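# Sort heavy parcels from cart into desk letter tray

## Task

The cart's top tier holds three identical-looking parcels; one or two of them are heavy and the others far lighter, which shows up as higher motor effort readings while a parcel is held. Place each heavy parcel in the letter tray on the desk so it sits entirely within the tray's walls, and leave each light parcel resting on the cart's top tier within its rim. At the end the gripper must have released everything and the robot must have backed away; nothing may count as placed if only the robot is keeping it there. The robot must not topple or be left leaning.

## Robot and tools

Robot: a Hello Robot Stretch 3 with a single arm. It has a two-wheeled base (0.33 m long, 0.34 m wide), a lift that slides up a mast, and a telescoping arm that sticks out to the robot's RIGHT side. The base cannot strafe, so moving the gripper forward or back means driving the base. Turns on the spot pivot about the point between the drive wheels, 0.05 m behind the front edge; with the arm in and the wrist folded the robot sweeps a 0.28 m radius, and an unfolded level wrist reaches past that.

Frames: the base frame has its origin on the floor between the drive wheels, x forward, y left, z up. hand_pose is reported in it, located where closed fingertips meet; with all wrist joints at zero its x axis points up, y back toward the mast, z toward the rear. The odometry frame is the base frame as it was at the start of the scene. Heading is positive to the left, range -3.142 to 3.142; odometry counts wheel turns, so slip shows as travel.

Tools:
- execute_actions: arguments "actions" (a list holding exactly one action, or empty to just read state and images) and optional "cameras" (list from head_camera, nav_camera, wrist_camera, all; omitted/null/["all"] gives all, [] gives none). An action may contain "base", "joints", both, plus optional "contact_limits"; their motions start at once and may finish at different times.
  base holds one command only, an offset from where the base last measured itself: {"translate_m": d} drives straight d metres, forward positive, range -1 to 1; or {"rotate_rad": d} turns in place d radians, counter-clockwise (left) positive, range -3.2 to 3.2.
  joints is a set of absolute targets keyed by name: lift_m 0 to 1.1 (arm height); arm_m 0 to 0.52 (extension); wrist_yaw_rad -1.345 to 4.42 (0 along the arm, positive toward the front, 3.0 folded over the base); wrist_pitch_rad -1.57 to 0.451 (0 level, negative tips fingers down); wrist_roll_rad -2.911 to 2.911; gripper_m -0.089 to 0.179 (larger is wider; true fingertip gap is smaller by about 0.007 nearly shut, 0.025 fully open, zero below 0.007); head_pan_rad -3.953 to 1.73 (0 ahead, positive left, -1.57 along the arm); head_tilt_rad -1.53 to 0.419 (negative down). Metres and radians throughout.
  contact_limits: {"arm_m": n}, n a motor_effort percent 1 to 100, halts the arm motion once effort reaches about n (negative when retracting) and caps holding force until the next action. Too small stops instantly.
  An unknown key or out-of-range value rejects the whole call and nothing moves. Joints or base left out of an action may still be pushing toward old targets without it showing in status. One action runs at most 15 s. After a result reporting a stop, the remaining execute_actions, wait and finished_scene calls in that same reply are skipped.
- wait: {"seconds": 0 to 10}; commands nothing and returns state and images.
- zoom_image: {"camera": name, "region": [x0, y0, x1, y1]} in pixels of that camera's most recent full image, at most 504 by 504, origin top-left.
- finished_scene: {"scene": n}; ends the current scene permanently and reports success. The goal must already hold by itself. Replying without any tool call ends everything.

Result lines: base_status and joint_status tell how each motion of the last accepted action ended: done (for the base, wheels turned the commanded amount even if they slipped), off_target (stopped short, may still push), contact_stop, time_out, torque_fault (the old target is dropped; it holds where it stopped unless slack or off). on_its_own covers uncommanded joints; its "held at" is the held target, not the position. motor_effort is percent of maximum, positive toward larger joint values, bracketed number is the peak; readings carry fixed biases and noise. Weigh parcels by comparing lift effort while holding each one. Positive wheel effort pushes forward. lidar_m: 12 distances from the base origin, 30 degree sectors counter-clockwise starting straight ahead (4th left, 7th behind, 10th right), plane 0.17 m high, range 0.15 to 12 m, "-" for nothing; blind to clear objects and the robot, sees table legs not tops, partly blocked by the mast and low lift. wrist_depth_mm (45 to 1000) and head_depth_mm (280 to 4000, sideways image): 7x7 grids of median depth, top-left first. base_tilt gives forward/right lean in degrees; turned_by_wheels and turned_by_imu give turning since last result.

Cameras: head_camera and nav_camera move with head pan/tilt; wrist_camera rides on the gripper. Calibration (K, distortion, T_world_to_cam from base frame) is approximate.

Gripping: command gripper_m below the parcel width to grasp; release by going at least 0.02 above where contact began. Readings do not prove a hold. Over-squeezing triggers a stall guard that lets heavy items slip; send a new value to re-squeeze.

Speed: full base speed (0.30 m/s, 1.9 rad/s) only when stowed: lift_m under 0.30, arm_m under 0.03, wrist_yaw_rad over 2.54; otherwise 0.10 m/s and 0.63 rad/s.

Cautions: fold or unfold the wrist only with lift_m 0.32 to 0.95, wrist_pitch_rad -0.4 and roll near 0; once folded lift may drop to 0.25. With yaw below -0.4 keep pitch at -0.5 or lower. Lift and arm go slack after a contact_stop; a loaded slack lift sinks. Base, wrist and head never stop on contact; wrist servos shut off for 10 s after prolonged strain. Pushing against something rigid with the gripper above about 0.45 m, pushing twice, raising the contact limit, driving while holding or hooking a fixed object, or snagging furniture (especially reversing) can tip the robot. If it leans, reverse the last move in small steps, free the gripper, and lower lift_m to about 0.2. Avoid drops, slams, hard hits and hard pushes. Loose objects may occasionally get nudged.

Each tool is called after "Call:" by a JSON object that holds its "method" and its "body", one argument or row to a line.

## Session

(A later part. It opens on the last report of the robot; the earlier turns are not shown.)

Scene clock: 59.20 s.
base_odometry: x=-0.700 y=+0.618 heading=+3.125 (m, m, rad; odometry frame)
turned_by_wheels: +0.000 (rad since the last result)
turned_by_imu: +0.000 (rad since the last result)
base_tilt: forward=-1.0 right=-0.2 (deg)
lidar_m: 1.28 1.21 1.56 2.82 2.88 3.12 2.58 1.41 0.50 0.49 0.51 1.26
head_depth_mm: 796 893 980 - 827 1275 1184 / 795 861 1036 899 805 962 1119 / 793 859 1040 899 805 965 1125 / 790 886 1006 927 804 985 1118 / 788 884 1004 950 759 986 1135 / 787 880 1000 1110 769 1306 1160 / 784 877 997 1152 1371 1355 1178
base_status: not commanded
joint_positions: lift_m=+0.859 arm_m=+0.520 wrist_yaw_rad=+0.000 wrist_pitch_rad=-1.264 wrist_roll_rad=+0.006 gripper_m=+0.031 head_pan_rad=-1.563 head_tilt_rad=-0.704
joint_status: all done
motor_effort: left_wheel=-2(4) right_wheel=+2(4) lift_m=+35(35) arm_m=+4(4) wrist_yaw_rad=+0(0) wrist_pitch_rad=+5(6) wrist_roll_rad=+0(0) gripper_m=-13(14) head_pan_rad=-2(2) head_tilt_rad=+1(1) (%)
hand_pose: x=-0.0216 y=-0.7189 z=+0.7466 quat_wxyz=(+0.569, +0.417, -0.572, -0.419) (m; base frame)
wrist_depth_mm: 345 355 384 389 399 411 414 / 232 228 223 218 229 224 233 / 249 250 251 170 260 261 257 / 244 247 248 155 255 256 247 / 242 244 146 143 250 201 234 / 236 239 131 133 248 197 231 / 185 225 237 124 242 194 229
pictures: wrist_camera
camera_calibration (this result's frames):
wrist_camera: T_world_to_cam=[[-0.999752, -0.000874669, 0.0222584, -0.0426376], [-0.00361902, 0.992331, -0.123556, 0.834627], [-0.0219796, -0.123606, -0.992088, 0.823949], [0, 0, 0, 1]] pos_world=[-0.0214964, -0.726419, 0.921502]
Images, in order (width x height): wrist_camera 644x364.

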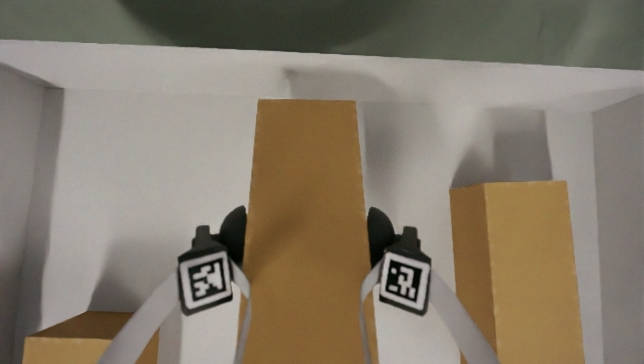

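Call:
{"method": "execute_actions", "body": {
  "actions": [
    {"joints":{"lift_m":0.802}}
  ],
  "cameras": []
}}

Call:
{"method": "execute_actions", "body": {
  "actions": [
    {"joints":{"gripper_m":0.09}}
  ],
  "cameras": []
}}

Call:
{"method": "execute_actions", "body": {
  "actions": [
    {"joints":{"lift_m":0.9}}
  ],
  "cameras": []
}}

Call:
{"method": "execute_actions", "body": {
  "actions": [
    {"base":{"translate_m":-0.13},"joints":{"arm_m":0.5}}
  ],
  "cameras": ["wrist_camera"]
}}

Scene clock: 62.17 s.
base_odometry: x=-0.700 y=+0.618 heading=+3.125 (m, m, rad; odometry frame)
turned_by_wheels: +0.000 (rad since the last result)
turned_by_imu: +0.001 (rad since the last result)
base_tilt: forward=-1.0 right=-0.1 (deg)
lidar_m: 1.29 1.21 1.57 2.81 2.89 3.12 2.57 1.41 0.50 0.49 0.51 1.26
head_depth_mm: 795 895 1017 1155 - - 1156 / 795 892 - 904 805 965 1119 / 792 882 - 915 805 966 1126 / 791 885 1008 929 807 988 1128 / 791 885 1003 952 758 988 1129 / 787 882 996 1108 770 1308 1162 / 786 876 998 1156 1372 1361 1185
base_status: not commanded
joint_positions: lift_m=+0.802 arm_m=+0.520 wrist_yaw_rad=+0.000 wrist_pitch_rad=-1.264 wrist_roll_rad=+0.006 gripper_m=+0.031 head_pan_rad=-1.563 head_tilt_rad=-0.704
joint_status: all done
motor_effort: left_wheel=-3(4) right_wheel=+1(2) lift_m=+19(30) arm_m=+4(4) wrist_yaw_rad=+0(0) wrist_pitch_rad=+5(6) wrist_roll_rad=+0(0) gripper_m=-14(13) head_pan_rad=-2(2) head_tilt_rad=+2(2) (%)
hand_pose: x=-0.0216 y=-0.7188 z=+0.6894 quat_wxyz=(+0.569, +0.417, -0.572, -0.419) (m; base frame)
wrist_depth_mm: 165 163 161 158 155 153 150 / 195 197 197 145 200 202 203 / 191 193 194 144 199 201 202 / 188 190 191 141 196 196 145 / 186 186 139 139 194 181 143 / 184 183 136 136 190 182 141 / 180 182 182 135 185 172 138
pictures: none
No camera images: the call's "cameras" was empty. Leave "cameras" out to get every camera's image.

Scene clock: 63.27 s.
base_odometry: x=-0.700 y=+0.618 heading=+3.125 (m, m, rad; odometry frame)
turned_by_wheels: +0.000 (rad since the last result)
turned_by_imu: +0.000 (rad since the last result)
base_tilt: forward=-1.1 right=-0.2 (deg)
lidar_m: 1.28 1.21 1.56 2.82 2.88 3.12 2.57 1.41 0.50 0.49 0.51 1.26
head_depth_mm: 797 893 1017 1155 - - 1161 / 795 890 - 904 806 966 1115 / 791 873 - 904 807 966 1124 / 790 884 1010 929 805 989 1125 / 790 885 1001 951 759 987 1134 / 788 880 1000 1111 769 1300 1162 / 786 875 995 1158 1371 1372 1188
base_status: not commanded
joint_positions: lift_m=+0.802 arm_m=+0.520 wrist_yaw_rad=+0.000 wrist_pitch_rad=-1.256 wrist_roll_rad=+0.006 gripper_m=+0.090 head_pan_rad=-1.563 head_tilt_rad=-0.704
joint_status: all done
motor_effort: left_wheel=-2(2) right_wheel=+1(1) lift_m=+19(20) arm_m=+4(4) wrist_yaw_rad=-1(0) wrist_pitch_rad=+2(6) wrist_roll_rad=+0(0) gripper_m=+1(97) head_pan_rad=-2(2) head_tilt_rad=+1(1) (%)
hand_pose: x=-0.0216 y=-0.7210 z=+0.6898 quat_wxyz=(+0.571, +0.414, -0.574, -0.417) (m; base frame)
wrist_depth_mm: 160 159 157 154 152 149 155 / 196 197 200 184 204 202 198 / 193 195 196 144 200 203 204 / 190 191 193 142 198 197 147 / 187 188 189 140 194 182 144 / 184 186 185 137 189 171 141 / 181 182 183 135 186 172 139
pictures: none
No camera images: the call's "cameras" was empty. Leave "cameras" out to get every camera's image.

Scene clock: 65.00 s.
base_odometry: x=-0.700 y=+0.618 heading=+3.125 (m, m, rad; odometry frame)
turned_by_wheels: +0.000 (rad since the last result)
turned_by_imu: +0.000 (rad since the last result)
base_tilt: forward=-1.0 right=-0.2 (deg)
lidar_m: 1.28 1.21 1.57 2.81 2.89 3.11 2.58 1.42 0.50 0.49 0.51 1.27
head_depth_mm: 796 876 - 916 774 1275 1179 / 793 - 1022 907 805 966 1120 / 791 - 1040 927 805 965 1124 / 792 885 1008 928 806 988 1126 / 789 885 1006 952 760 986 1135 / 788 883 1002 1109 768 1306 1163 / 786 879 1000 1157 1375 1360 1181
base_status: not commanded
joint_positions: lift_m=+0.900 arm_m=+0.520 wrist_yaw_rad=+0.000 wrist_pitch_rad=-1.255 wrist_roll_rad=+0.006 gripper_m=+0.090 head_pan_rad=-1.563 head_tilt_rad=-0.704
joint_status: all done
motor_effort: left_wheel=-3(3) right_wheel=+2(1) lift_m=+32(35) arm_m=+4(4) wrist_yaw_rad=+0(0) wrist_pitch_rad=+2(2) wrist_roll_rad=-1(0) gripper_m=+1(0) head_pan_rad=-2(2) head_tilt_rad=+1(2) (%)
hand_pose: x=-0.0216 y=-0.7212 z=+0.7873 quat_wxyz=(+0.571, +0.414, -0.574, -0.417) (m; base frame)
wrist_depth_mm: 352 362 373 382 390 400 406 / 263 424 444 465 509 518 538 / 266 291 298 298 301 302 257 / 270 288 291 243 297 300 270 / 272 286 288 238 289 241 267 / 274 279 281 233 286 237 263 / 262 235 277 280 283 234 252
pictures: none
No camera images: the call's "cameras" was empty. Leave "cameras" out to get every camera's image.

Scene clock: 67.47 s.
base_odometry: x=-0.570 y=+0.616 heading=+3.125 (m, m, rad; odometry frame)
turned_by_wheels: +0.000 (rad since the last result)
turned_by_imu: +0.001 (rad since the last result)
base_tilt: forward=-1.0 right=-0.2 (deg)
lidar_m: 1.33 1.34 1.74 2.81 2.61 2.98 2.44 1.43 1.00 0.48 0.51 1.27
head_depth_mm: 802 885 - 1216 1452 1357 1181 / 801 - 1019 1183 1344 1332 1180 / 798 - 1038 928 805 965 1123 / 796 891 1018 929 805 986 1122 / 795 890 1013 908 806 989 1128 / 794 889 1008 953 786 989 1140 / 793 886 1007 942 760 974 1160
base_status: done
joint_positions: lift_m=+0.900 arm_m=+0.500 wrist_yaw_rad=+0.000 wrist_pitch_rad=-1.255 wrist_roll_rad=+0.006 gripper_m=+0.090 head_pan_rad=-1.563 head_tilt_rad=-0.704
joint_status: all done
motor_effort: left_wheel=-2(8) right_wheel=+1(4) lift_m=+32(31) arm_m=-4(3) wrist_yaw_rad=+0(0) wrist_pitch_rad=+2(2) wrist_roll_rad=+0(0) gripper_m=+1(1) head_pan_rad=-2(2) head_tilt_rad=+1(1) (%)
hand_pose: x=-0.0216 y=-0.7021 z=+0.7873 quat_wxyz=(+0.571, +0.414, -0.574, -0.417) (m; base frame)
wrist_depth_mm: 392 408 412 426 439 420 461 / 263 280 272 270 274 627 643 / 293 242 295 297 301 - - / 286 238 293 241 295 985 979 / 283 232 288 237 289 988 - / 277 228 284 232 285 946 966 / 272 273 278 229 280 923 960
pictures: wrist_camera
camera_calibration (this result's frames):
wrist_camera: T_world_to_cam=[[-0.999752, -0.000663854, 0.0222647, -0.0433854], [-0.00361814, 0.991121, -0.132914, 0.829484], [-0.0219788, -0.132961, -0.990877, 0.858876], [0, 0, 0, 1]] pos_world=[-0.0214964, -0.707951, 0.962257]
Images, in order (width x height): wrist_camera 644x364.

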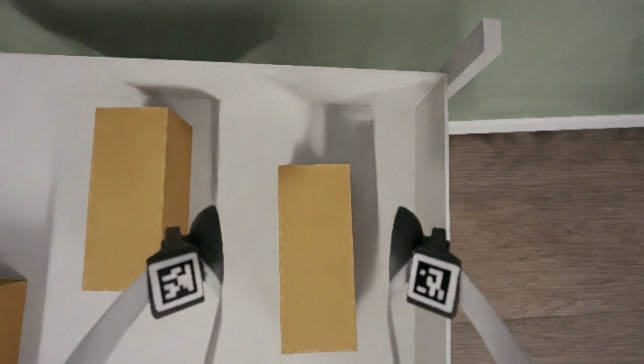

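Call:
{"method": "execute_actions", "body": {
  "actions": [
    {"joints":{"lift_m":0.8,"arm_m":0.485,"gripper_m":0.082}}
  ],
  "cameras": ["wrist_camera"]
}}

Call:
{"method": "execute_actions", "body": {
  "actions": [
    {"joints":{"gripper_m":0.03}}
  ],
  "cameras": []
}}

Call:
{"method": "execute_actions", "body": {
  "actions": [
    {"joints":{"lift_m":0.86}}
  ],
  "cameras": ["wrist_camera"]
}}

Scene clock: 70.73 s.
base_odometry: x=-0.570 y=+0.616 heading=+3.125 (m, m, rad; odometry frame)
turned_by_wheels: +0.000 (rad since the last result)
turned_by_imu: +0.001 (rad since the last result)
base_tilt: forward=-1.0 right=-0.2 (deg)
lidar_m: 1.33 1.34 1.73 2.81 2.60 2.98 2.44 1.42 1.00 0.48 0.51 1.28
head_depth_mm: 802 900 1028 1162 - - 1170 / 801 897 - 1156 1339 1327 1180 / 800 896 - 927 804 964 1127 / 797 895 1016 941 808 984 1124 / 796 889 1014 906 805 988 1131 / 793 887 1009 953 785 988 1143 / 789 886 1004 941 759 974 1162
base_status: not commanded
joint_positions: lift_m=+0.800 arm_m=+0.485 wrist_yaw_rad=+0.000 wrist_pitch_rad=-1.255 wrist_roll_rad=+0.006 gripper_m=+0.082 head_pan_rad=-1.563 head_tilt_rad=-0.704
joint_status: all done
motor_effort: left_wheel=-1(3) right_wheel=+1(1) lift_m=+17(28) arm_m=-4(5) wrist_yaw_rad=+0(0) wrist_pitch_rad=+2(2) wrist_roll_rad=+0(0) gripper_m=+0(46) head_pan_rad=-2(2) head_tilt_rad=+1(1) (%)
hand_pose: x=-0.0216 y=-0.6871 z=+0.6880 quat_wxyz=(+0.571, +0.414, -0.574, -0.417) (m; base frame)
wrist_depth_mm: 145 200 201 202 204 160 486 / 144 196 198 200 202 158 690 / 142 192 193 143 198 157 905 / 142 189 191 140 194 156 929 / 145 186 190 138 192 154 906 / 149 181 184 136 137 152 879 / 178 182 183 133 186 141 851
pictures: wrist_camera
camera_calibration (this result's frames):
wrist_camera: T_world_to_cam=[[-0.999752, -0.000661918, 0.0222648, -0.041163], [-0.00361827, 0.991109, -0.133005, 0.801494], [-0.0219788, -0.133053, -0.990865, 0.762388], [0, 0, 0, 1]] pos_world=[-0.0214964, -0.692957, 0.862944]
Images, in order (width x height): wrist_camera 644x364.

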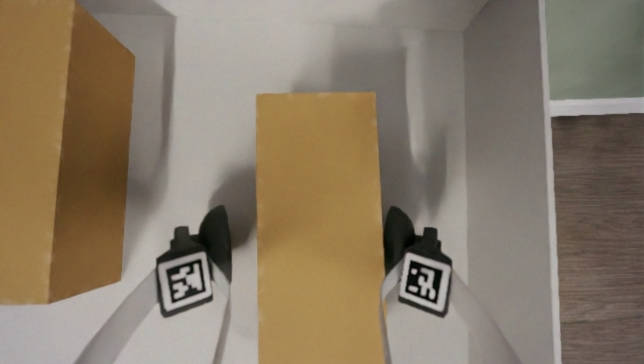

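Scene clock: 71.73 s.
base_odometry: x=-0.570 y=+0.616 heading=+3.125 (m, m, rad; odometry frame)
turned_by_wheels: +0.000 (rad since the last result)
turned_by_imu: +0.000 (rad since the last result)
base_tilt: forward=-1.0 right=-0.2 (deg)
lidar_m: 1.33 1.34 1.74 2.80 2.62 2.99 2.45 1.43 1.00 0.48 0.50 1.27
head_depth_mm: 802 902 1025 1166 - - 1170 / 800 897 - 1158 1342 1330 1180 / 799 896 - 936 804 970 1126 / 796 897 1015 938 807 987 1127 / 795 891 1013 903 807 990 1126 / 793 891 1005 954 785 986 1135 / 790 884 1005 940 761 975 1158
base_status: not commanded
joint_positions: lift_m=+0.800 arm_m=+0.485 wrist_yaw_rad=+0.000 wrist_pitch_rad=-1.255 wrist_roll_rad=+0.006 gripper_m=+0.031 head_pan_rad=-1.563 head_tilt_rad=-0.704
joint_status: all done
motor_effort: left_wheel=-2(2) right_wheel=+1(1) lift_m=+17(17) arm_m=-4(4) wrist_yaw_rad=+0(0) wrist_pitch_rad=+2(2) wrist_roll_rad=+0(0) gripper_m=-13(100) head_pan_rad=-2(2) head_tilt_rad=+1(1) (%)
hand_pose: x=-0.0216 y=-0.6871 z=+0.6880 quat_wxyz=(+0.571, +0.414, -0.574, -0.417) (m; base frame)
wrist_depth_mm: 145 198 200 201 203 160 487 / 143 196 197 200 202 159 688 / 142 191 194 142 198 157 915 / 141 189 189 139 195 155 918 / 145 186 136 137 194 154 877 / 149 183 133 134 187 153 871 / 179 180 180 131 185 141 855
pictures: none
No camera images: the call's "cameras" was empty. Leave "cameras" out to get every camera's image.

Scene clock: 73.10 s.
base_odometry: x=-0.570 y=+0.616 heading=+3.125 (m, m, rad; odometry frame)
turned_by_wheels: +0.000 (rad since the last result)
turned_by_imu: +0.000 (rad since the last result)
base_tilt: forward=-1.0 right=-0.2 (deg)
lidar_m: 1.34 1.34 1.73 2.81 2.61 2.99 2.45 1.42 1.00 0.48 0.50 1.27
head_depth_mm: 804 900 999 - 1463 1360 1179 / 800 869 1043 1186 1346 1331 1180 / 797 866 - 899 805 965 1122 / 795 892 1016 927 805 985 1126 / 795 889 1011 908 807 987 1125 / 792 888 1010 956 786 989 1137 / 790 884 1004 940 760 973 1166
base_status: not commanded
joint_positions: lift_m=+0.860 arm_m=+0.485 wrist_yaw_rad=+0.000 wrist_pitch_rad=-1.255 wrist_roll_rad=+0.006 gripper_m=+0.031 head_pan_rad=-1.563 head_tilt_rad=-0.704
joint_status: all done
motor_effort: left_wheel=-2(2) right_wheel=+1(1) lift_m=+32(34) arm_m=-3(4) wrist_yaw_rad=+1(0) wrist_pitch_rad=+2(2) wrist_roll_rad=+0(0) gripper_m=-13(13) head_pan_rad=-2(2) head_tilt_rad=+2(1) (%)
hand_pose: x=-0.0216 y=-0.6871 z=+0.7473 quat_wxyz=(+0.571, +0.414, -0.574, -0.417) (m; base frame)
wrist_depth_mm: 215 212 222 219 225 429 484 / 255 217 260 260 261 657 684 / 199 201 253 141 260 974 968 / 195 202 249 139 256 941 956 / 192 202 136 136 243 953 946 / 237 239 133 134 237 895 944 / 234 238 237 131 242 906 920
pictures: wrist_camera
camera_calibration (this result's frames):
wrist_camera: T_world_to_cam=[[-0.999752, -0.000665259, 0.0222647, -0.042485], [-0.00362023, 0.991117, -0.132945, 0.80932], [-0.0219785, -0.132993, -0.990873, 0.821181], [0, 0, 0, 1]] pos_world=[-0.0214962, -0.692948, 0.922227]
Images, in order (width x height): wrist_camera 644x364.

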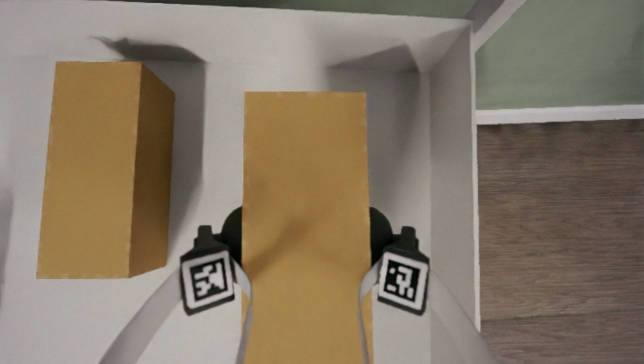

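Call:
{"method": "execute_actions", "body": {
  "actions": [
    {"joints":{"lift_m":0.802}}
  ],
  "cameras": []
}}

Call:
{"method": "execute_actions", "body": {
  "actions": [
    {"joints":{"gripper_m":0.085}}
  ],
  "cameras": []
}}

Call:
{"method": "execute_actions", "body": {
  "actions": [
    {"joints":{"lift_m":0.9}}
  ],
  "cameras": []
}}

Call:
{"method": "execute_actions", "body": {
  "actions": [
    {"base":{"translate_m":0.124},"joints":{"arm_m":0.505}}
  ],
  "cameras": []
}}

Call:
{"method": "execute_actions", "body": {
  "actions": [
    {"joints":{"lift_m":0.795}}
  ],
  "cameras": ["wrist_camera"]
}}

Scene clock: 76.73 s.
base_odometry: x=-0.570 y=+0.616 heading=+3.125 (m, m, rad; odometry frame)
turned_by_wheels: +0.000 (rad since the last result)
turned_by_imu: +0.001 (rad since the last result)
base_tilt: forward=-1.0 right=-0.1 (deg)
lidar_m: 1.33 1.34 1.74 2.81 2.60 2.99 2.45 1.42 1.00 0.48 0.51 1.27
head_depth_mm: 804 900 1025 1152 - - 1168 / 801 899 - 1159 1344 1328 1183 / 798 893 - 929 806 965 1122 / 795 891 1015 929 805 987 1127 / 795 888 1010 907 806 986 1126 / 797 888 1010 953 786 989 1140 / 790 885 1007 942 761 974 1156
base_status: not commanded
joint_positions: lift_m=+0.802 arm_m=+0.485 wrist_yaw_rad=+0.000 wrist_pitch_rad=-1.255 wrist_roll_rad=+0.006 gripper_m=+0.031 head_pan_rad=-1.563 head_tilt_rad=-0.704
joint_status: all done
motor_effort: left_wheel=-2(1) right_wheel=+1(1) lift_m=+18(28) arm_m=-4(4) wrist_yaw_rad=+0(0) wrist_pitch_rad=+2(2) wrist_roll_rad=+0(0) gripper_m=-13(12) head_pan_rad=-2(2) head_tilt_rad=+1(1) (%)
hand_pose: x=-0.0216 y=-0.6871 z=+0.6900 quat_wxyz=(+0.571, +0.414, -0.574, -0.417) (m; base frame)
wrist_depth_mm: 146 201 202 204 203 172 491 / 145 196 200 200 204 170 682 / 143 194 197 142 202 157 907 / 143 191 192 139 197 156 920 / 146 187 136 137 194 154 872 / 150 184 133 134 190 152 881 / 181 181 183 131 188 141 845
pictures: none
No camera images: the call's "cameras" was empty. Leave "cameras" out to get every camera's image.

Scene clock: 77.77 s.
base_odometry: x=-0.570 y=+0.616 heading=+3.125 (m, m, rad; odometry frame)
turned_by_wheels: +0.000 (rad since the last result)
turned_by_imu: +0.000 (rad since the last result)
base_tilt: forward=-1.0 right=-0.2 (deg)
lidar_m: 1.33 1.34 1.74 2.81 2.61 2.99 2.45 1.42 1.00 0.48 0.51 1.27
head_depth_mm: 804 902 1026 1151 - - 1169 / 801 898 - 1157 1342 1332 1184 / 799 895 - 928 806 965 1123 / 796 892 1013 936 808 982 1123 / 794 893 1012 907 806 988 1122 / 792 887 1008 952 784 992 1138 / 791 885 1005 938 760 972 1163
base_status: not commanded
joint_positions: lift_m=+0.802 arm_m=+0.485 wrist_yaw_rad=+0.000 wrist_pitch_rad=-1.255 wrist_roll_rad=+0.006 gripper_m=+0.085 head_pan_rad=-1.563 head_tilt_rad=-0.704
joint_status: all done
motor_effort: left_wheel=-2(2) right_wheel=+1(1) lift_m=+18(18) arm_m=-4(4) wrist_yaw_rad=+0(0) wrist_pitch_rad=+2(2) wrist_roll_rad=+0(0) gripper_m=+1(95) head_pan_rad=-2(2) head_tilt_rad=+1(2) (%)
hand_pose: x=-0.0216 y=-0.6871 z=+0.6900 quat_wxyz=(+0.571, +0.414, -0.574, -0.417) (m; base frame)
wrist_depth_mm: 147 203 203 206 204 173 482 / 145 197 201 201 204 170 688 / 144 194 197 145 202 158 899 / 142 191 192 143 197 155 909 / 142 188 188 140 194 154 881 / 149 184 186 138 190 152 899 / 181 182 184 135 187 141 884
pictures: none
No camera images: the call's "cameras" was empty. Leave "cameras" out to get every camera's image.

Scene clock: 79.50 s.
base_odometry: x=-0.570 y=+0.616 heading=+3.125 (m, m, rad; odometry frame)
turned_by_wheels: +0.000 (rad since the last result)
turned_by_imu: +0.000 (rad since the last result)
base_tilt: forward=-1.0 right=-0.2 (deg)
lidar_m: 1.33 1.34 1.74 2.81 2.61 2.98 2.45 1.42 1.00 0.48 0.51 1.28
head_depth_mm: 803 885 - 1217 1446 1358 1183 / 802 - 1030 1191 1336 1330 1185 / 797 - 1059 927 805 963 1123 / 796 892 1012 938 808 988 1125 / 794 890 1012 908 807 991 1125 / 792 889 1013 954 788 990 1137 / 791 885 1007 941 760 976 1162
base_status: not commanded
joint_positions: lift_m=+0.900 arm_m=+0.485 wrist_yaw_rad=+0.000 wrist_pitch_rad=-1.255 wrist_roll_rad=+0.006 gripper_m=+0.085 head_pan_rad=-1.563 head_tilt_rad=-0.704
joint_status: all done
motor_effort: left_wheel=-3(3) right_wheel=+1(1) lift_m=+32(33) arm_m=-3(4) wrist_yaw_rad=+0(0) wrist_pitch_rad=+2(2) wrist_roll_rad=+0(0) gripper_m=+0(1) head_pan_rad=-2(2) head_tilt_rad=+1(1) (%)
hand_pose: x=-0.0216 y=-0.6871 z=+0.7873 quat_wxyz=(+0.571, +0.414, -0.574, -0.417) (m; base frame)
wrist_depth_mm: 381 407 422 449 468 456 487 / 297 257 293 283 272 663 691 / 291 242 295 299 304 - 992 / 287 238 294 243 297 981 - / 279 235 287 238 293 991 - / 277 276 280 235 284 946 993 / 272 274 278 276 280 963 937
pictures: none
No camera images: the call's "cameras" was empty. Leave "cameras" out to get every camera's image.

Scene clock: 81.90 s.
base_odometry: x=-0.694 y=+0.618 heading=+3.125 (m, m, rad; odometry frame)
turned_by_wheels: +0.000 (rad since the last result)
turned_by_imu: +0.000 (rad since the last result)
base_tilt: forward=-1.1 right=-0.2 (deg)
lidar_m: 1.28 1.22 1.57 2.81 2.89 3.12 2.56 1.41 0.50 0.49 0.51 1.27
head_depth_mm: 794 877 - 900 762 1299 1184 / 795 - 1034 926 807 964 1117 / 792 - 1031 927 808 967 1121 / 790 886 1007 908 805 989 1122 / 790 882 1005 946 762 986 1138 / 787 883 1002 1109 756 1278 1160 / 786 879 997 1154 1373 1364 1182
base_status: done
joint_positions: lift_m=+0.900 arm_m=+0.505 wrist_yaw_rad=+0.000 wrist_pitch_rad=-1.255 wrist_roll_rad=+0.006 gripper_m=+0.085 head_pan_rad=-1.563 head_tilt_rad=-0.704
joint_status: all done
motor_effort: left_wheel=-2(3) right_wheel=+1(8) lift_m=+32(32) arm_m=+4(5) wrist_yaw_rad=+0(0) wrist_pitch_rad=+2(2) wrist_roll_rad=+0(0) gripper_m=+0(1) head_pan_rad=-2(2) head_tilt_rad=+1(2) (%)
hand_pose: x=-0.0216 y=-0.7063 z=+0.7873 quat_wxyz=(+0.571, +0.414, -0.574, -0.417) (m; base frame)
wrist_depth_mm: 376 387 401 411 415 426 443 / 260 278 272 284 282 275 268 / 272 294 297 248 303 307 277 / 278 289 292 243 298 297 274 / 278 286 287 236 273 243 263 / 272 276 280 234 284 239 256 / 257 238 276 278 283 281 254
pictures: none
No camera images: the call's "cameras" was empty. Leave "cameras" out to get every camera's image.

Scene clock: 83.73 s.
base_odometry: x=-0.694 y=+0.618 heading=+3.125 (m, m, rad; odometry frame)
turned_by_wheels: +0.000 (rad since the last result)
turned_by_imu: +0.000 (rad since the last result)
base_tilt: forward=-1.0 right=-0.2 (deg)
lidar_m: 1.28 1.22 1.57 2.81 2.89 3.10 2.57 1.41 0.50 0.49 0.51 1.27
head_depth_mm: 798 895 1019 1156 - - 1157 / 794 890 - 882 805 964 1118 / 795 889 - 926 805 965 1127 / 792 887 1011 917 808 988 1128 / 791 884 1009 951 761 988 1140 / 788 884 1001 1114 757 1280 1161 / 785 881 999 1157 1371 1365 1183
base_status: not commanded
joint_positions: lift_m=+0.796 arm_m=+0.505 wrist_yaw_rad=+0.000 wrist_pitch_rad=-1.254 wrist_roll_rad=+0.006 gripper_m=+0.085 head_pan_rad=-1.563 head_tilt_rad=-0.704
joint_status: all done
motor_effort: left_wheel=-2(2) right_wheel=+1(1) lift_m=+11(28) arm_m=+4(4) wrist_yaw_rad=+0(0) wrist_pitch_rad=+2(2) wrist_roll_rad=+0(0) gripper_m=+0(1) head_pan_rad=-2(2) head_tilt_rad=+1(1) (%)
hand_pose: x=-0.0216 y=-0.7064 z=+0.6834 quat_wxyz=(+0.571, +0.414, -0.574, -0.417) (m; base frame)
wrist_depth_mm: 186 185 181 171 176 173 170 / 194 194 195 142 199 201 204 / 189 190 190 140 196 197 200 / 185 187 137 137 192 162 141 / 182 184 134 135 189 162 139 / 179 180 131 132 183 157 135 / 166 177 130 131 181 152 134
pictures: wrist_camera
camera_calibration (this result's frames):
wrist_camera: T_world_to_cam=[[-0.999752, -0.000648802, 0.0222649, -0.0410629], [-0.00362133, 0.991011, -0.133729, 0.820482], [-0.021978, -0.133776, -0.990768, 0.75463], [0, 0, 0, 1]] pos_world=[-0.0214962, -0.712182, 0.858299]
Images, in order (width x height): wrist_camera 644x364.

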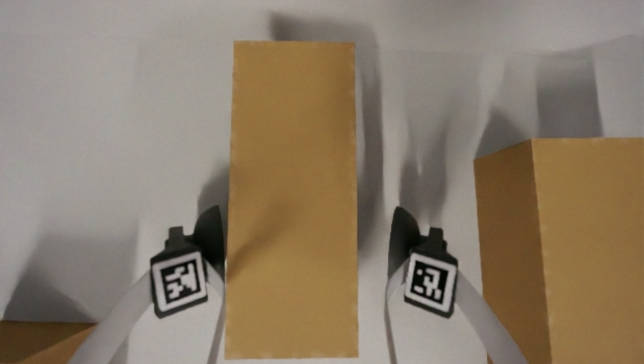

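Call:
{"method": "execute_actions", "body": {
  "actions": [
    {"joints":{"gripper_m":0.02}}
  ],
  "cameras": []
}}

Call:
{"method": "execute_actions", "body": {
  "actions": [
    {"joints":{"lift_m":1.0}}
  ],
  "cameras": ["wrist_camera"]
}}

Call:
{"method": "execute_actions", "body": {
  "actions": [
    {"joints":{"arm_m":0.02,"head_pan_rad":-3.14,"head_tilt_rad":-0.35}}
  ]
}}

Scene clock: 87.27 s.
base_odometry: x=-0.694 y=+0.618 heading=+3.125 (m, m, rad; odometry frame)
turned_by_wheels: +0.000 (rad since the last result)
turned_by_imu: +0.001 (rad since the last result)
base_tilt: forward=-1.1 right=-0.3 (deg)
lidar_m: 1.28 1.21 1.57 2.82 2.88 3.11 2.58 1.41 0.50 0.49 0.51 1.27
head_depth_mm: 800 897 1013 1158 - - 1159 / 796 892 - 867 806 967 1120 / 793 890 - 932 807 968 1125 / 793 889 1009 921 807 988 1127 / 791 883 1006 950 747 987 1139 / 789 882 1000 1111 757 1285 1161 / 786 881 999 1156 1373 1364 1183
base_status: not commanded
joint_positions: lift_m=+0.796 arm_m=+0.505 wrist_yaw_rad=+0.000 wrist_pitch_rad=-1.254 wrist_roll_rad=+0.006 gripper_m=+0.021 head_pan_rad=-1.563 head_tilt_rad=-0.704
joint_status: all done
motor_effort: left_wheel=-1(2) right_wheel=-1(1) lift_m=+10(10) arm_m=+4(4) wrist_yaw_rad=+0(0) wrist_pitch_rad=+1(1) wrist_roll_rad=+0(0) gripper_m=-23(100) head_pan_rad=-2(2) head_tilt_rad=+1(1) (%)
hand_pose: x=-0.0216 y=-0.7064 z=+0.6834 quat_wxyz=(+0.571, +0.414, -0.574, -0.417) (m; base frame)
wrist_depth_mm: 186 184 181 170 175 172 169 / 195 196 197 145 202 204 204 / 191 193 192 142 199 199 202 / 188 188 188 140 195 163 143 / 183 186 136 137 191 164 140 / 181 182 134 134 - 163 138 / 166 179 179 133 182 154 135
pictures: none
No camera images: the call's "cameras" was empty. Leave "cameras" out to get every camera's image.

Scene clock: 89.97 s.
base_odometry: x=-0.694 y=+0.618 heading=+3.125 (m, m, rad; odometry frame)
turned_by_wheels: +0.000 (rad since the last result)
turned_by_imu: +0.001 (rad since the last result)
base_tilt: forward=-1.0 right=-0.1 (deg)
lidar_m: 1.28 1.21 1.57 2.82 2.88 3.11 2.57 1.41 0.50 0.49 0.51 1.26
head_depth_mm: - 912 1019 1106 784 1302 1177 / - 907 1013 925 803 963 1121 / - 903 973 957 803 966 1129 / 789 886 988 942 805 985 1124 / 788 881 1003 948 761 990 1138 / 786 880 1002 1110 756 1279 1162 / 785 879 999 1152 1379 1361 1180
base_status: not commanded
joint_positions: lift_m=+0.999 arm_m=+0.505 wrist_yaw_rad=+0.000 wrist_pitch_rad=-1.268 wrist_roll_rad=+0.006 gripper_m=+0.021 head_pan_rad=-1.563 head_tilt_rad=-0.704
joint_status: all done
motor_effort: left_wheel=-1(3) right_wheel=+0(3) lift_m=+35(37) arm_m=+4(4) wrist_yaw_rad=+0(0) wrist_pitch_rad=+6(7) wrist_roll_rad=+0(0) gripper_m=-18(23) head_pan_rad=-2(2) head_tilt_rad=+1(1) (%)
hand_pose: x=-0.0216 y=-0.7031 z=+0.8864 quat_wxyz=(+0.568, +0.418, -0.571, -0.420) (m; base frame)
wrist_depth_mm: 390 397 411 422 432 434 452 / 479 511 522 160 612 628 644 / 809 372 380 151 400 395 - / - 390 384 144 396 397 - / - 380 137 137 343 395 - / 996 360 131 131 - 386 - / 1000 320 357 126 384 356 -
pictures: wrist_camera
camera_calibration (this result's frames):
wrist_camera: T_world_to_cam=[[-0.999752, -0.000948949, 0.0222557, -0.0457858], [-0.00361909, 0.992738, -0.120245, 0.833559], [-0.02198, -0.120296, -0.992495, 0.967301], [0, 0, 0, 1]] pos_world=[-0.0214964, -0.711187, 1.06129]
Images, in order (width x height): wrist_camera 644x364.

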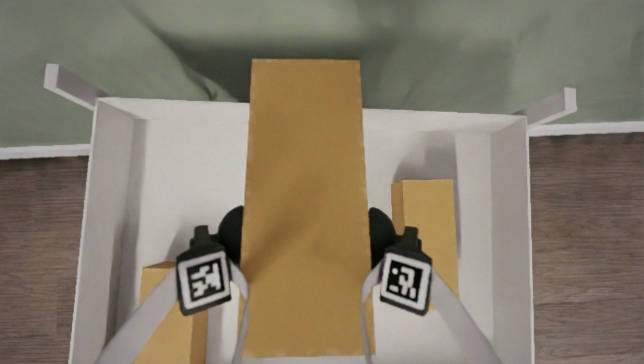

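Scene clock: 94.70 s.
base_odometry: x=-0.694 y=+0.618 heading=+3.125 (m, m, rad; odometry frame)
turned_by_wheels: +0.000 (rad since the last result)
turned_by_imu: +0.001 (rad since the last result)
base_tilt: forward=-1.0 right=-0.2 (deg)
lidar_m: 1.28 1.21 1.57 2.81 2.88 3.10 2.57 1.42 0.50 0.49 0.51 1.26
head_depth_mm: 2562 2689 2793 3049 - - - / 2540 2665 2793 2999 - - - / 2545 2669 2854 3017 - - - / 2516 2683 2849 2981 2421 1827 - / 2521 2671 2872 3008 2416 1851 - / 2503 2659 2833 2996 2398 1857 - / 2519 2657 2838 2964 2401 1843 -
base_status: not commanded
joint_positions: lift_m=+0.999 arm_m=+0.020 wrist_yaw_rad=+0.000 wrist_pitch_rad=-1.268 wrist_roll_rad=+0.006 gripper_m=+0.021 head_pan_rad=-3.133 head_tilt_rad=-0.359
joint_status: all done
motor_effort: left_wheel=-1(2) right_wheel=+0(0) lift_m=+35(35) arm_m=-4(6) wrist_yaw_rad=+0(0) wrist_pitch_rad=+7(7) wrist_roll_rad=+0(0) gripper_m=-19(18) head_pan_rad=-3(29) head_tilt_rad=+3(20) (%)
hand_pose: x=-0.0216 y=-0.2188 z=+0.8864 quat_wxyz=(+0.568, +0.418, -0.571, -0.420) (m; base frame)
wrist_depth_mm: - - 703 702 716 - - / - - 675 160 705 - - / - - - 151 - - - / - - - 143 - - - / - - 137 137 - - - / - - 131 131 - - - / 996 - - 125 - - -
pictures: head_camera (sideways: a quarter turn clockwise sets it upright), nav_camera (sideways: a quarter turn counterclockwise sets it upright), wrist_camera
camera_calibration (this result's frames):
head_camera: T_world_to_cam=[[0.346674, 0.0276578, -0.937578, 1.24366], [0.0225309, -0.999522, -0.0211542, 0.0303415], [-0.937715, -0.0137909, -0.347131, 0.418173], [0, 0, 0, 1]] pos_world=[-0.0396995, 0.00169719, 1.31183]
nav_camera: T_world_to_cam=[[-0.38536, 0.0224856, 0.922492, -1.16409], [-0.031853, 0.998783, -0.0376514, 0.0964103], [-0.922217, -0.0438934, -0.384174, 0.464247], [0, 0, 0, 1]] pos_world=[-0.0173866, -0.0497403, 1.25585]
wrist_camera: T_world_to_cam=[[-0.999752, -0.000951177, 0.0222557, -0.0453266], [-0.00361913, 0.99275, -0.120147, 0.352748], [-0.02198, -0.120198, -0.992507, 1.02558], [0, 0, 0, 1]] pos_world=[-0.0214964, -0.226961, 1.06128]
Images, in order (width x height): head_camera 896x504, nav_camera 672x504, wrist_camera 644x364.

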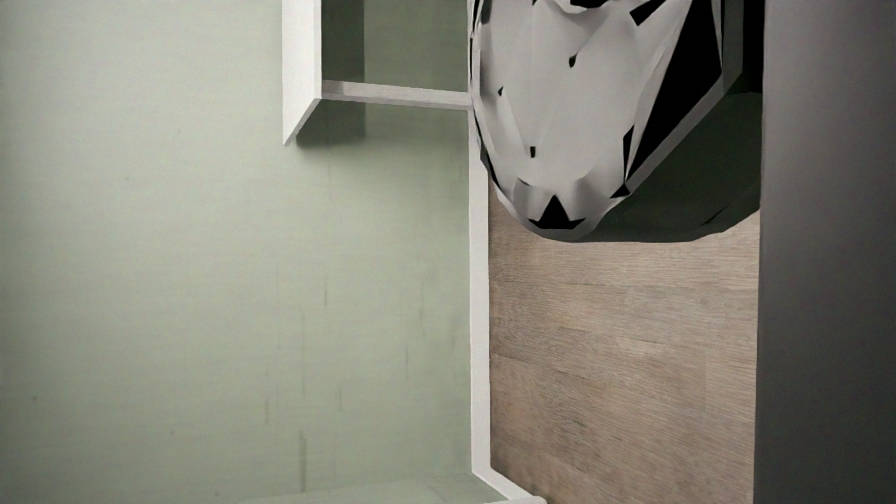

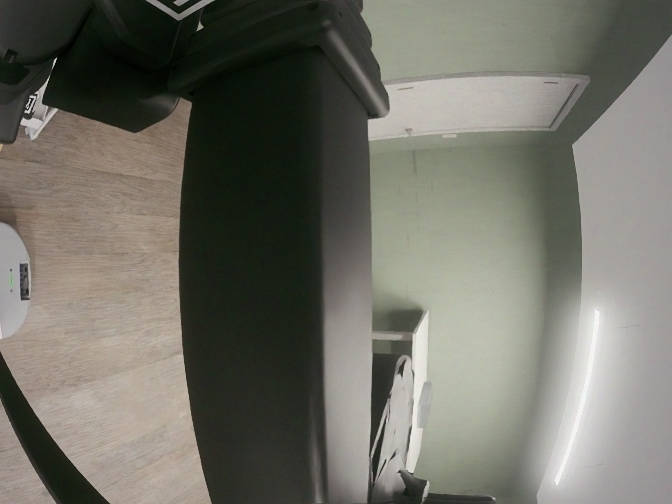

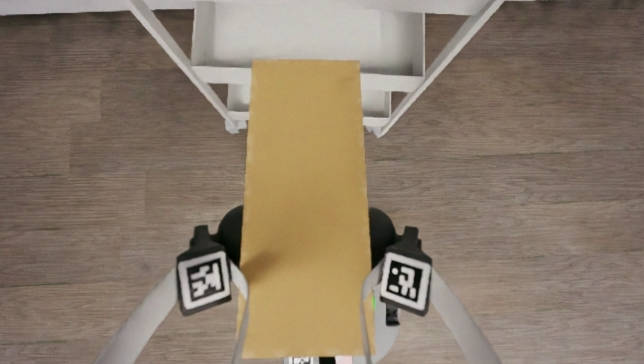

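Call:
{"method": "execute_actions", "body": {
  "actions": [
    {"base":{"rotate_rad":2.58},"joints":{"head_pan_rad":0,"head_tilt_rad":-0.3}}
  ],
  "cameras": []
}}

Call:
{"method": "execute_actions", "body": {
  "actions": [
    {"base":{"translate_m":1.0}}
  ],
  "cameras": []
}}

Call:
{"method": "execute_actions", "body": {
  "actions": [
    {"base":{"translate_m":0.8}}
  ],
  "cameras": ["head_camera","nav_camera"]
}}

Scene clock: 101.47 s.
base_odometry: x=-0.694 y=+0.618 heading=-0.579 (m, m, rad; odometry frame)
turned_by_wheels: +2.580 (rad since the last result)
turned_by_imu: +2.593 (rad since the last result)
base_tilt: forward=-1.1 right=-0.2 (deg)
lidar_m: 3.14 2.56 1.51 0.51 0.49 0.50 1.20 1.79 1.22 1.51 2.81 2.66
head_depth_mm: 2961 3098 3216 3287 2613 1940 1521 / 3276 3413 3588 3586 2619 1913 1523 / 3299 3532 3713 3776 2610 1932 1526 / 3117 3269 3450 3520 2617 1924 1519 / 2945 3052 3141 3401 2610 1915 1520 / 2733 2864 2925 3163 2606 1923 1525 / 2606 2702 2774 2975 2549 1913 1520
base_status: done
joint_positions: lift_m=+0.999 arm_m=+0.020 wrist_yaw_rad=+0.000 wrist_pitch_rad=-1.268 wrist_roll_rad=+0.006 gripper_m=+0.021 head_pan_rad=-0.007 head_tilt_rad=-0.310
joint_status: all done
motor_effort: left_wheel=-2(8) right_wheel=+1(5) lift_m=+35(35) arm_m=-4(4) wrist_yaw_rad=+0(0) wrist_pitch_rad=+7(7) wrist_roll_rad=+0(0) gripper_m=-18(18) head_pan_rad=+2(30) head_tilt_rad=+3(10) (%)
hand_pose: x=-0.0216 y=-0.2188 z=+0.8864 quat_wxyz=(+0.568, +0.418, -0.571, -0.420) (m; base frame)
wrist_depth_mm: - - - - - - - / - - - 159 - - - / - - - 151 - - - / - - - 144 - - - / - - 137 137 - - - / - - 130 131 - - - / - - - 126 - - -
pictures: none
No camera images: the call's "cameras" was empty. Leave "cameras" out to get every camera's image.

Scene clock: 112.63 s.
base_odometry: x=+0.143 y=+0.071 heading=-0.579 (m, m, rad; odometry frame)
turned_by_wheels: +0.000 (rad since the last result)
turned_by_imu: +0.005 (rad since the last result)
base_tilt: forward=-1.0 right=-0.2 (deg)
lidar_m: 2.15 1.69 2.19 1.64 1.53 1.17 1.39 1.97 1.99 2.41 1.93 2.09
head_depth_mm: 2374 2441 2554 2663 2625 1927 1531 / 2554 2683 2776 2969 2619 1922 1526 / 2448 2560 2675 2914 2634 1923 1523 / 2268 2389 2422 2621 2481 1929 1524 / 2135 2239 2280 2477 2551 1919 1517 / 2007 2101 2126 2307 2390 1922 1525 / 1893 1971 2008 2176 2273 1921 1518
base_status: done
joint_positions: lift_m=+0.999 arm_m=+0.020 wrist_yaw_rad=+0.000 wrist_pitch_rad=-1.268 wrist_roll_rad=+0.006 gripper_m=+0.021 head_pan_rad=-0.007 head_tilt_rad=-0.310
joint_status: not commanded
motor_effort: left_wheel=-3(5) right_wheel=+1(7) lift_m=+35(35) arm_m=-3(4) wrist_yaw_rad=+0(0) wrist_pitch_rad=+7(7) wrist_roll_rad=+0(0) gripper_m=-17(19) head_pan_rad=+2(2) head_tilt_rad=+3(4) (%)
hand_pose: x=-0.0216 y=-0.2188 z=+0.8864 quat_wxyz=(+0.568, +0.418, -0.571, -0.420) (m; base frame)
wrist_depth_mm: - - - - - - - / - - - 160 - - - / - - - 150 - - - / - - - 144 - - - / - - 137 137 - - - / - - 130 131 - - - / 974 - 995 125 - - -
pictures: none
No camera images: the call's "cameras" was empty. Leave "cameras" out to get every camera's image.

Scene clock: 121.80 s.
base_odometry: x=+0.813 y=-0.367 heading=-0.579 (m, m, rad; odometry frame)
turned_by_wheels: +0.000 (rad since the last result)
turned_by_imu: +0.004 (rad since the last result)
base_tilt: forward=-1.0 right=-0.2 (deg)
lidar_m: 1.36 1.52 1.11 1.96 1.99 1.91 1.97 2.60 2.63 1.57 1.46 1.79
head_depth_mm: 1876 1944 2018 2069 2182 1936 1523 / 1836 1954 2076 2099 2342 1937 1523 / 1710 1812 1917 1247 2185 1929 1483 / 1591 1678 1775 1142 1915 1734 1518 / 1493 1563 1657 1149 1846 1865 1517 / 1409 1474 1550 1146 1701 1769 1523 / 1336 1392 1458 1086 862 1697 1523
base_status: done
joint_positions: lift_m=+0.999 arm_m=+0.020 wrist_yaw_rad=+0.000 wrist_pitch_rad=-1.268 wrist_roll_rad=+0.006 gripper_m=+0.021 head_pan_rad=-0.007 head_tilt_rad=-0.310
joint_status: not commanded
motor_effort: left_wheel=-4(5) right_wheel=+1(6) lift_m=+35(35) arm_m=-4(4) wrist_yaw_rad=+0(0) wrist_pitch_rad=+7(7) wrist_roll_rad=+0(0) gripper_m=-19(18) head_pan_rad=+3(3) head_tilt_rad=+3(3) (%)
hand_pose: x=-0.0216 y=-0.2188 z=+0.8864 quat_wxyz=(+0.568, +0.418, -0.571, -0.420) (m; base frame)
wrist_depth_mm: - - - - - - - / - - - 159 - - - / - - - 151 - - - / - - - 144 - - - / - - 137 136 - - - / - - 130 131 - - - / - 966 - 126 - - -
pictures: head_camera (sideways: a quarter turn clockwise sets it upright), nav_camera (sideways: a quarter turn counterclockwise sets it upright)
camera_calibration (this result's frames):
head_camera: T_world_to_cam=[[-0.299948, -0.0225449, -0.953689, 1.26864], [-0.00577316, 0.999745, -0.0218179, 0.0313796], [0.953938, -0.00103843, -0.300002, 0.345297], [0, 0, 0, 1]] pos_world=[0.051314, -0.00241178, 1.31416]
nav_camera: T_world_to_cam=[[0.338546, -0.0282044, 0.940527, -1.19205], [0.0180223, -0.999173, -0.0364503, 0.0945448], [0.940777, 0.0292906, -0.337757, 0.392477], [0, 0, 0, 1]] pos_world=[0.0326256, 0.0493497, 1.25716]
Images, in order (width x height): head_camera 896x504, nav_camera 672x504.

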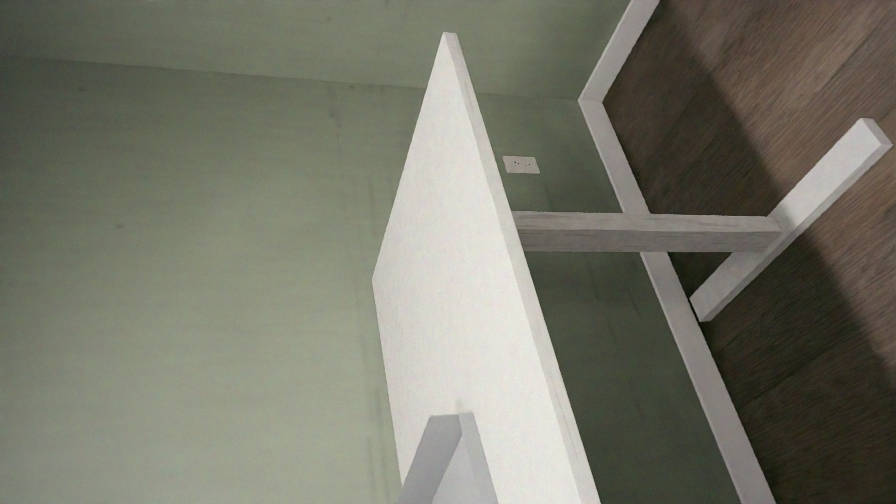

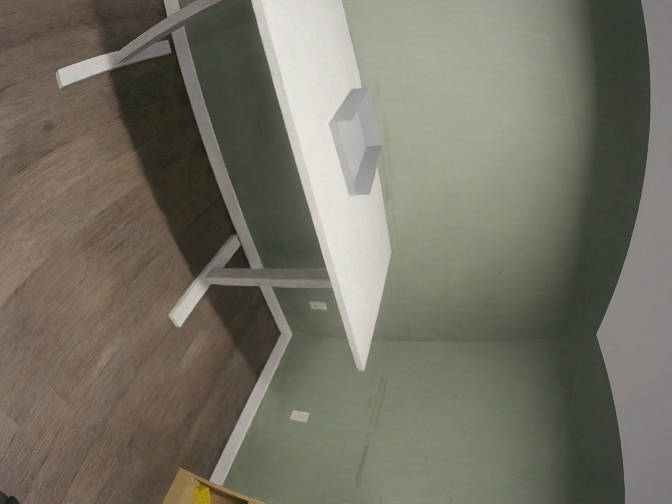

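Call:
{"method": "execute_actions", "body": {
  "actions": [
    {"base":{"translate_m":0.42},"joints":{"lift_m":1.1}}
  ],
  "cameras": []
}}

Call:
{"method": "execute_actions", "body": {
  "actions": [
    {"base":{"rotate_rad":2.15},"joints":{"head_pan_rad":-1.57,"head_tilt_rad":-0.6}}
  ]
}}

Scene clock: 130.77 s.
base_odometry: x=+1.164 y=-0.596 heading=-0.579 (m, m, rad; odometry frame)
turned_by_wheels: +0.000 (rad since the last result)
turned_by_imu: +0.003 (rad since the last result)
base_tilt: forward=-1.0 right=-0.2 (deg)
lidar_m: 0.94 1.19 0.98 0.94 2.21 2.27 2.32 2.93 2.42 1.51 1.22 1.54
head_depth_mm: 1534 1619 1708 1793 770 1871 1526 / 1426 1518 1622 1693 730 1857 1531 / 1324 1408 1492 1520 730 604 1476 / 1239 1303 1379 1145 728 555 1206 / 1160 1218 1291 1145 729 534 1477 / 1092 1145 1204 1145 729 534 1395 / 1035 1079 1132 1141 728 533 448
base_status: done
joint_positions: lift_m=+1.099 arm_m=+0.020 wrist_yaw_rad=+0.000 wrist_pitch_rad=-1.268 wrist_roll_rad=+0.006 gripper_m=+0.021 head_pan_rad=-0.007 head_tilt_rad=-0.310
joint_status: all done
motor_effort: left_wheel=-3(5) right_wheel=+1(6) lift_m=+36(37) arm_m=-4(4) wrist_yaw_rad=+0(0) wrist_pitch_rad=+7(6) wrist_roll_rad=+0(0) gripper_m=-19(19) head_pan_rad=+2(3) head_tilt_rad=+4(4) (%)
hand_pose: x=-0.0216 y=-0.2188 z=+0.9864 quat_wxyz=(+0.568, +0.418, -0.571, -0.420) (m; base frame)
wrist_depth_mm: - - - - - - - / - - - 160 - - - / - - - 151 - - - / - - - 143 - - - / - - 138 137 - - - / - - 130 131 - - - / - - - 126 - - -
pictures: none
No camera images: the call's "cameras" was empty. Leave "cameras" out to get every camera's image.

Scene clock: 135.10 s.
base_odometry: x=+1.164 y=-0.596 heading=+1.571 (m, m, rad; odometry frame)
turned_by_wheels: +2.150 (rad since the last result)
turned_by_imu: +2.161 (rad since the last result)
base_tilt: forward=-1.1 right=-0.2 (deg)
lidar_m: 2.21 2.28 2.37 2.94 2.31 1.51 1.22 1.55 0.94 1.19 0.94 0.95
head_depth_mm: - - - - - - 1192 / - - - - - - - / - 1110 - - - - - / 992 1077 838 612 510 1398 1169 / 993 1073 839 612 511 1467 1242 / 985 1083 846 613 511 1463 1242 / 983 1083 846 612 494 1469 1243
base_status: done
joint_positions: lift_m=+1.099 arm_m=+0.020 wrist_yaw_rad=+0.000 wrist_pitch_rad=-1.268 wrist_roll_rad=+0.006 gripper_m=+0.021 head_pan_rad=-1.563 head_tilt_rad=-0.593
joint_status: all done
motor_effort: left_wheel=-4(9) right_wheel=+2(6) lift_m=+36(35) arm_m=-4(4) wrist_yaw_rad=+0(0) wrist_pitch_rad=+6(7) wrist_roll_rad=+0(0) gripper_m=-17(17) head_pan_rad=-2(29) head_tilt_rad=-3(19) (%)
hand_pose: x=-0.0216 y=-0.2188 z=+0.9864 quat_wxyz=(+0.568, +0.418, -0.571, -0.420) (m; base frame)
wrist_depth_mm: 949 - - - - - - / - - - 160 - - - / - - - 151 - - - / - - - 144 - - - / - - 137 137 - - - / - - 130 131 - - - / - - - 126 - - -
pictures: head_camera (sideways: a quarter turn clockwise sets it upright), nav_camera (sideways: a quarter turn counterclockwise sets it upright), wrist_camera
camera_calibration (this result's frames):
head_camera: T_world_to_cam=[[-0.028945, 0.553892, -0.832085, 1.10834], [0.999508, 0.0261201, -0.0173817, 0.0194647], [0.0121066, -0.832179, -0.554375, 0.68205], [0, 0, 0, 1]] pos_world=[0.00436849, -0.0468203, 1.30068]
nav_camera: T_world_to_cam=[[-0.0212692, -0.588012, 0.808573, -1.01774], [-0.998884, -0.0216069, -0.0419882, 0.107943], [0.0421603, -0.808564, -0.586896, 0.722138], [0, 0, 0, 1]] pos_world=[0.0557308, -0.0122153, 1.25127]
wrist_camera: T_world_to_cam=[[-0.999752, -0.000986512, 0.0222668, -0.047571], [-0.00365555, 0.992749, -0.120147, 0.364773], [-0.0219868, -0.120198, -0.992506, 1.12483], [0, 0, 0, 1]] pos_world=[-0.0214942, -0.226972, 1.16129]
Images, in order (width x height): head_camera 896x504, nav_camera 672x504, wrist_camera 644x364.

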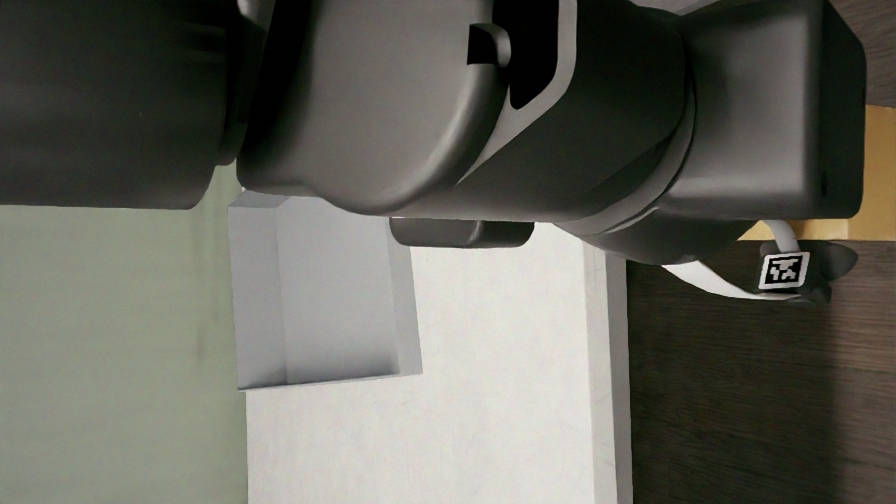

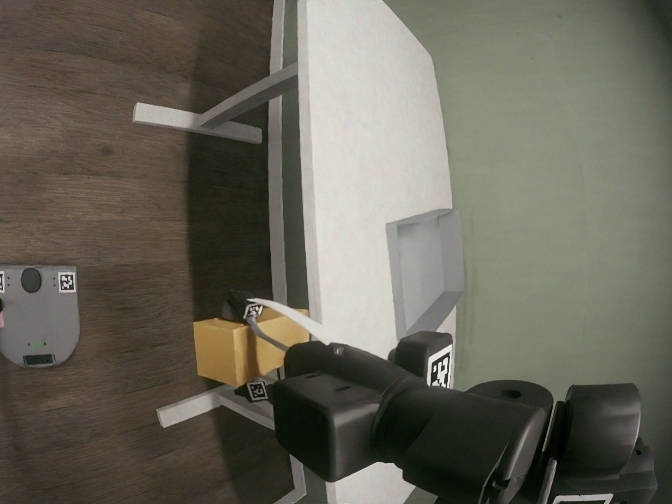

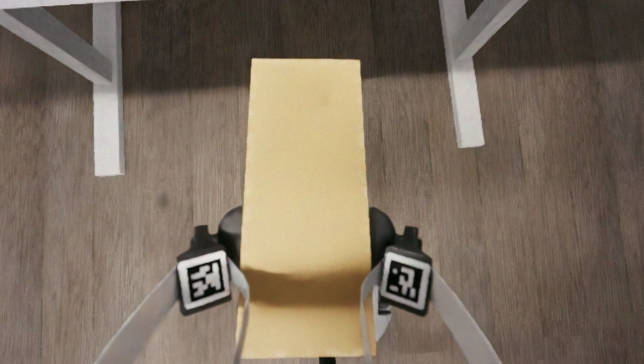

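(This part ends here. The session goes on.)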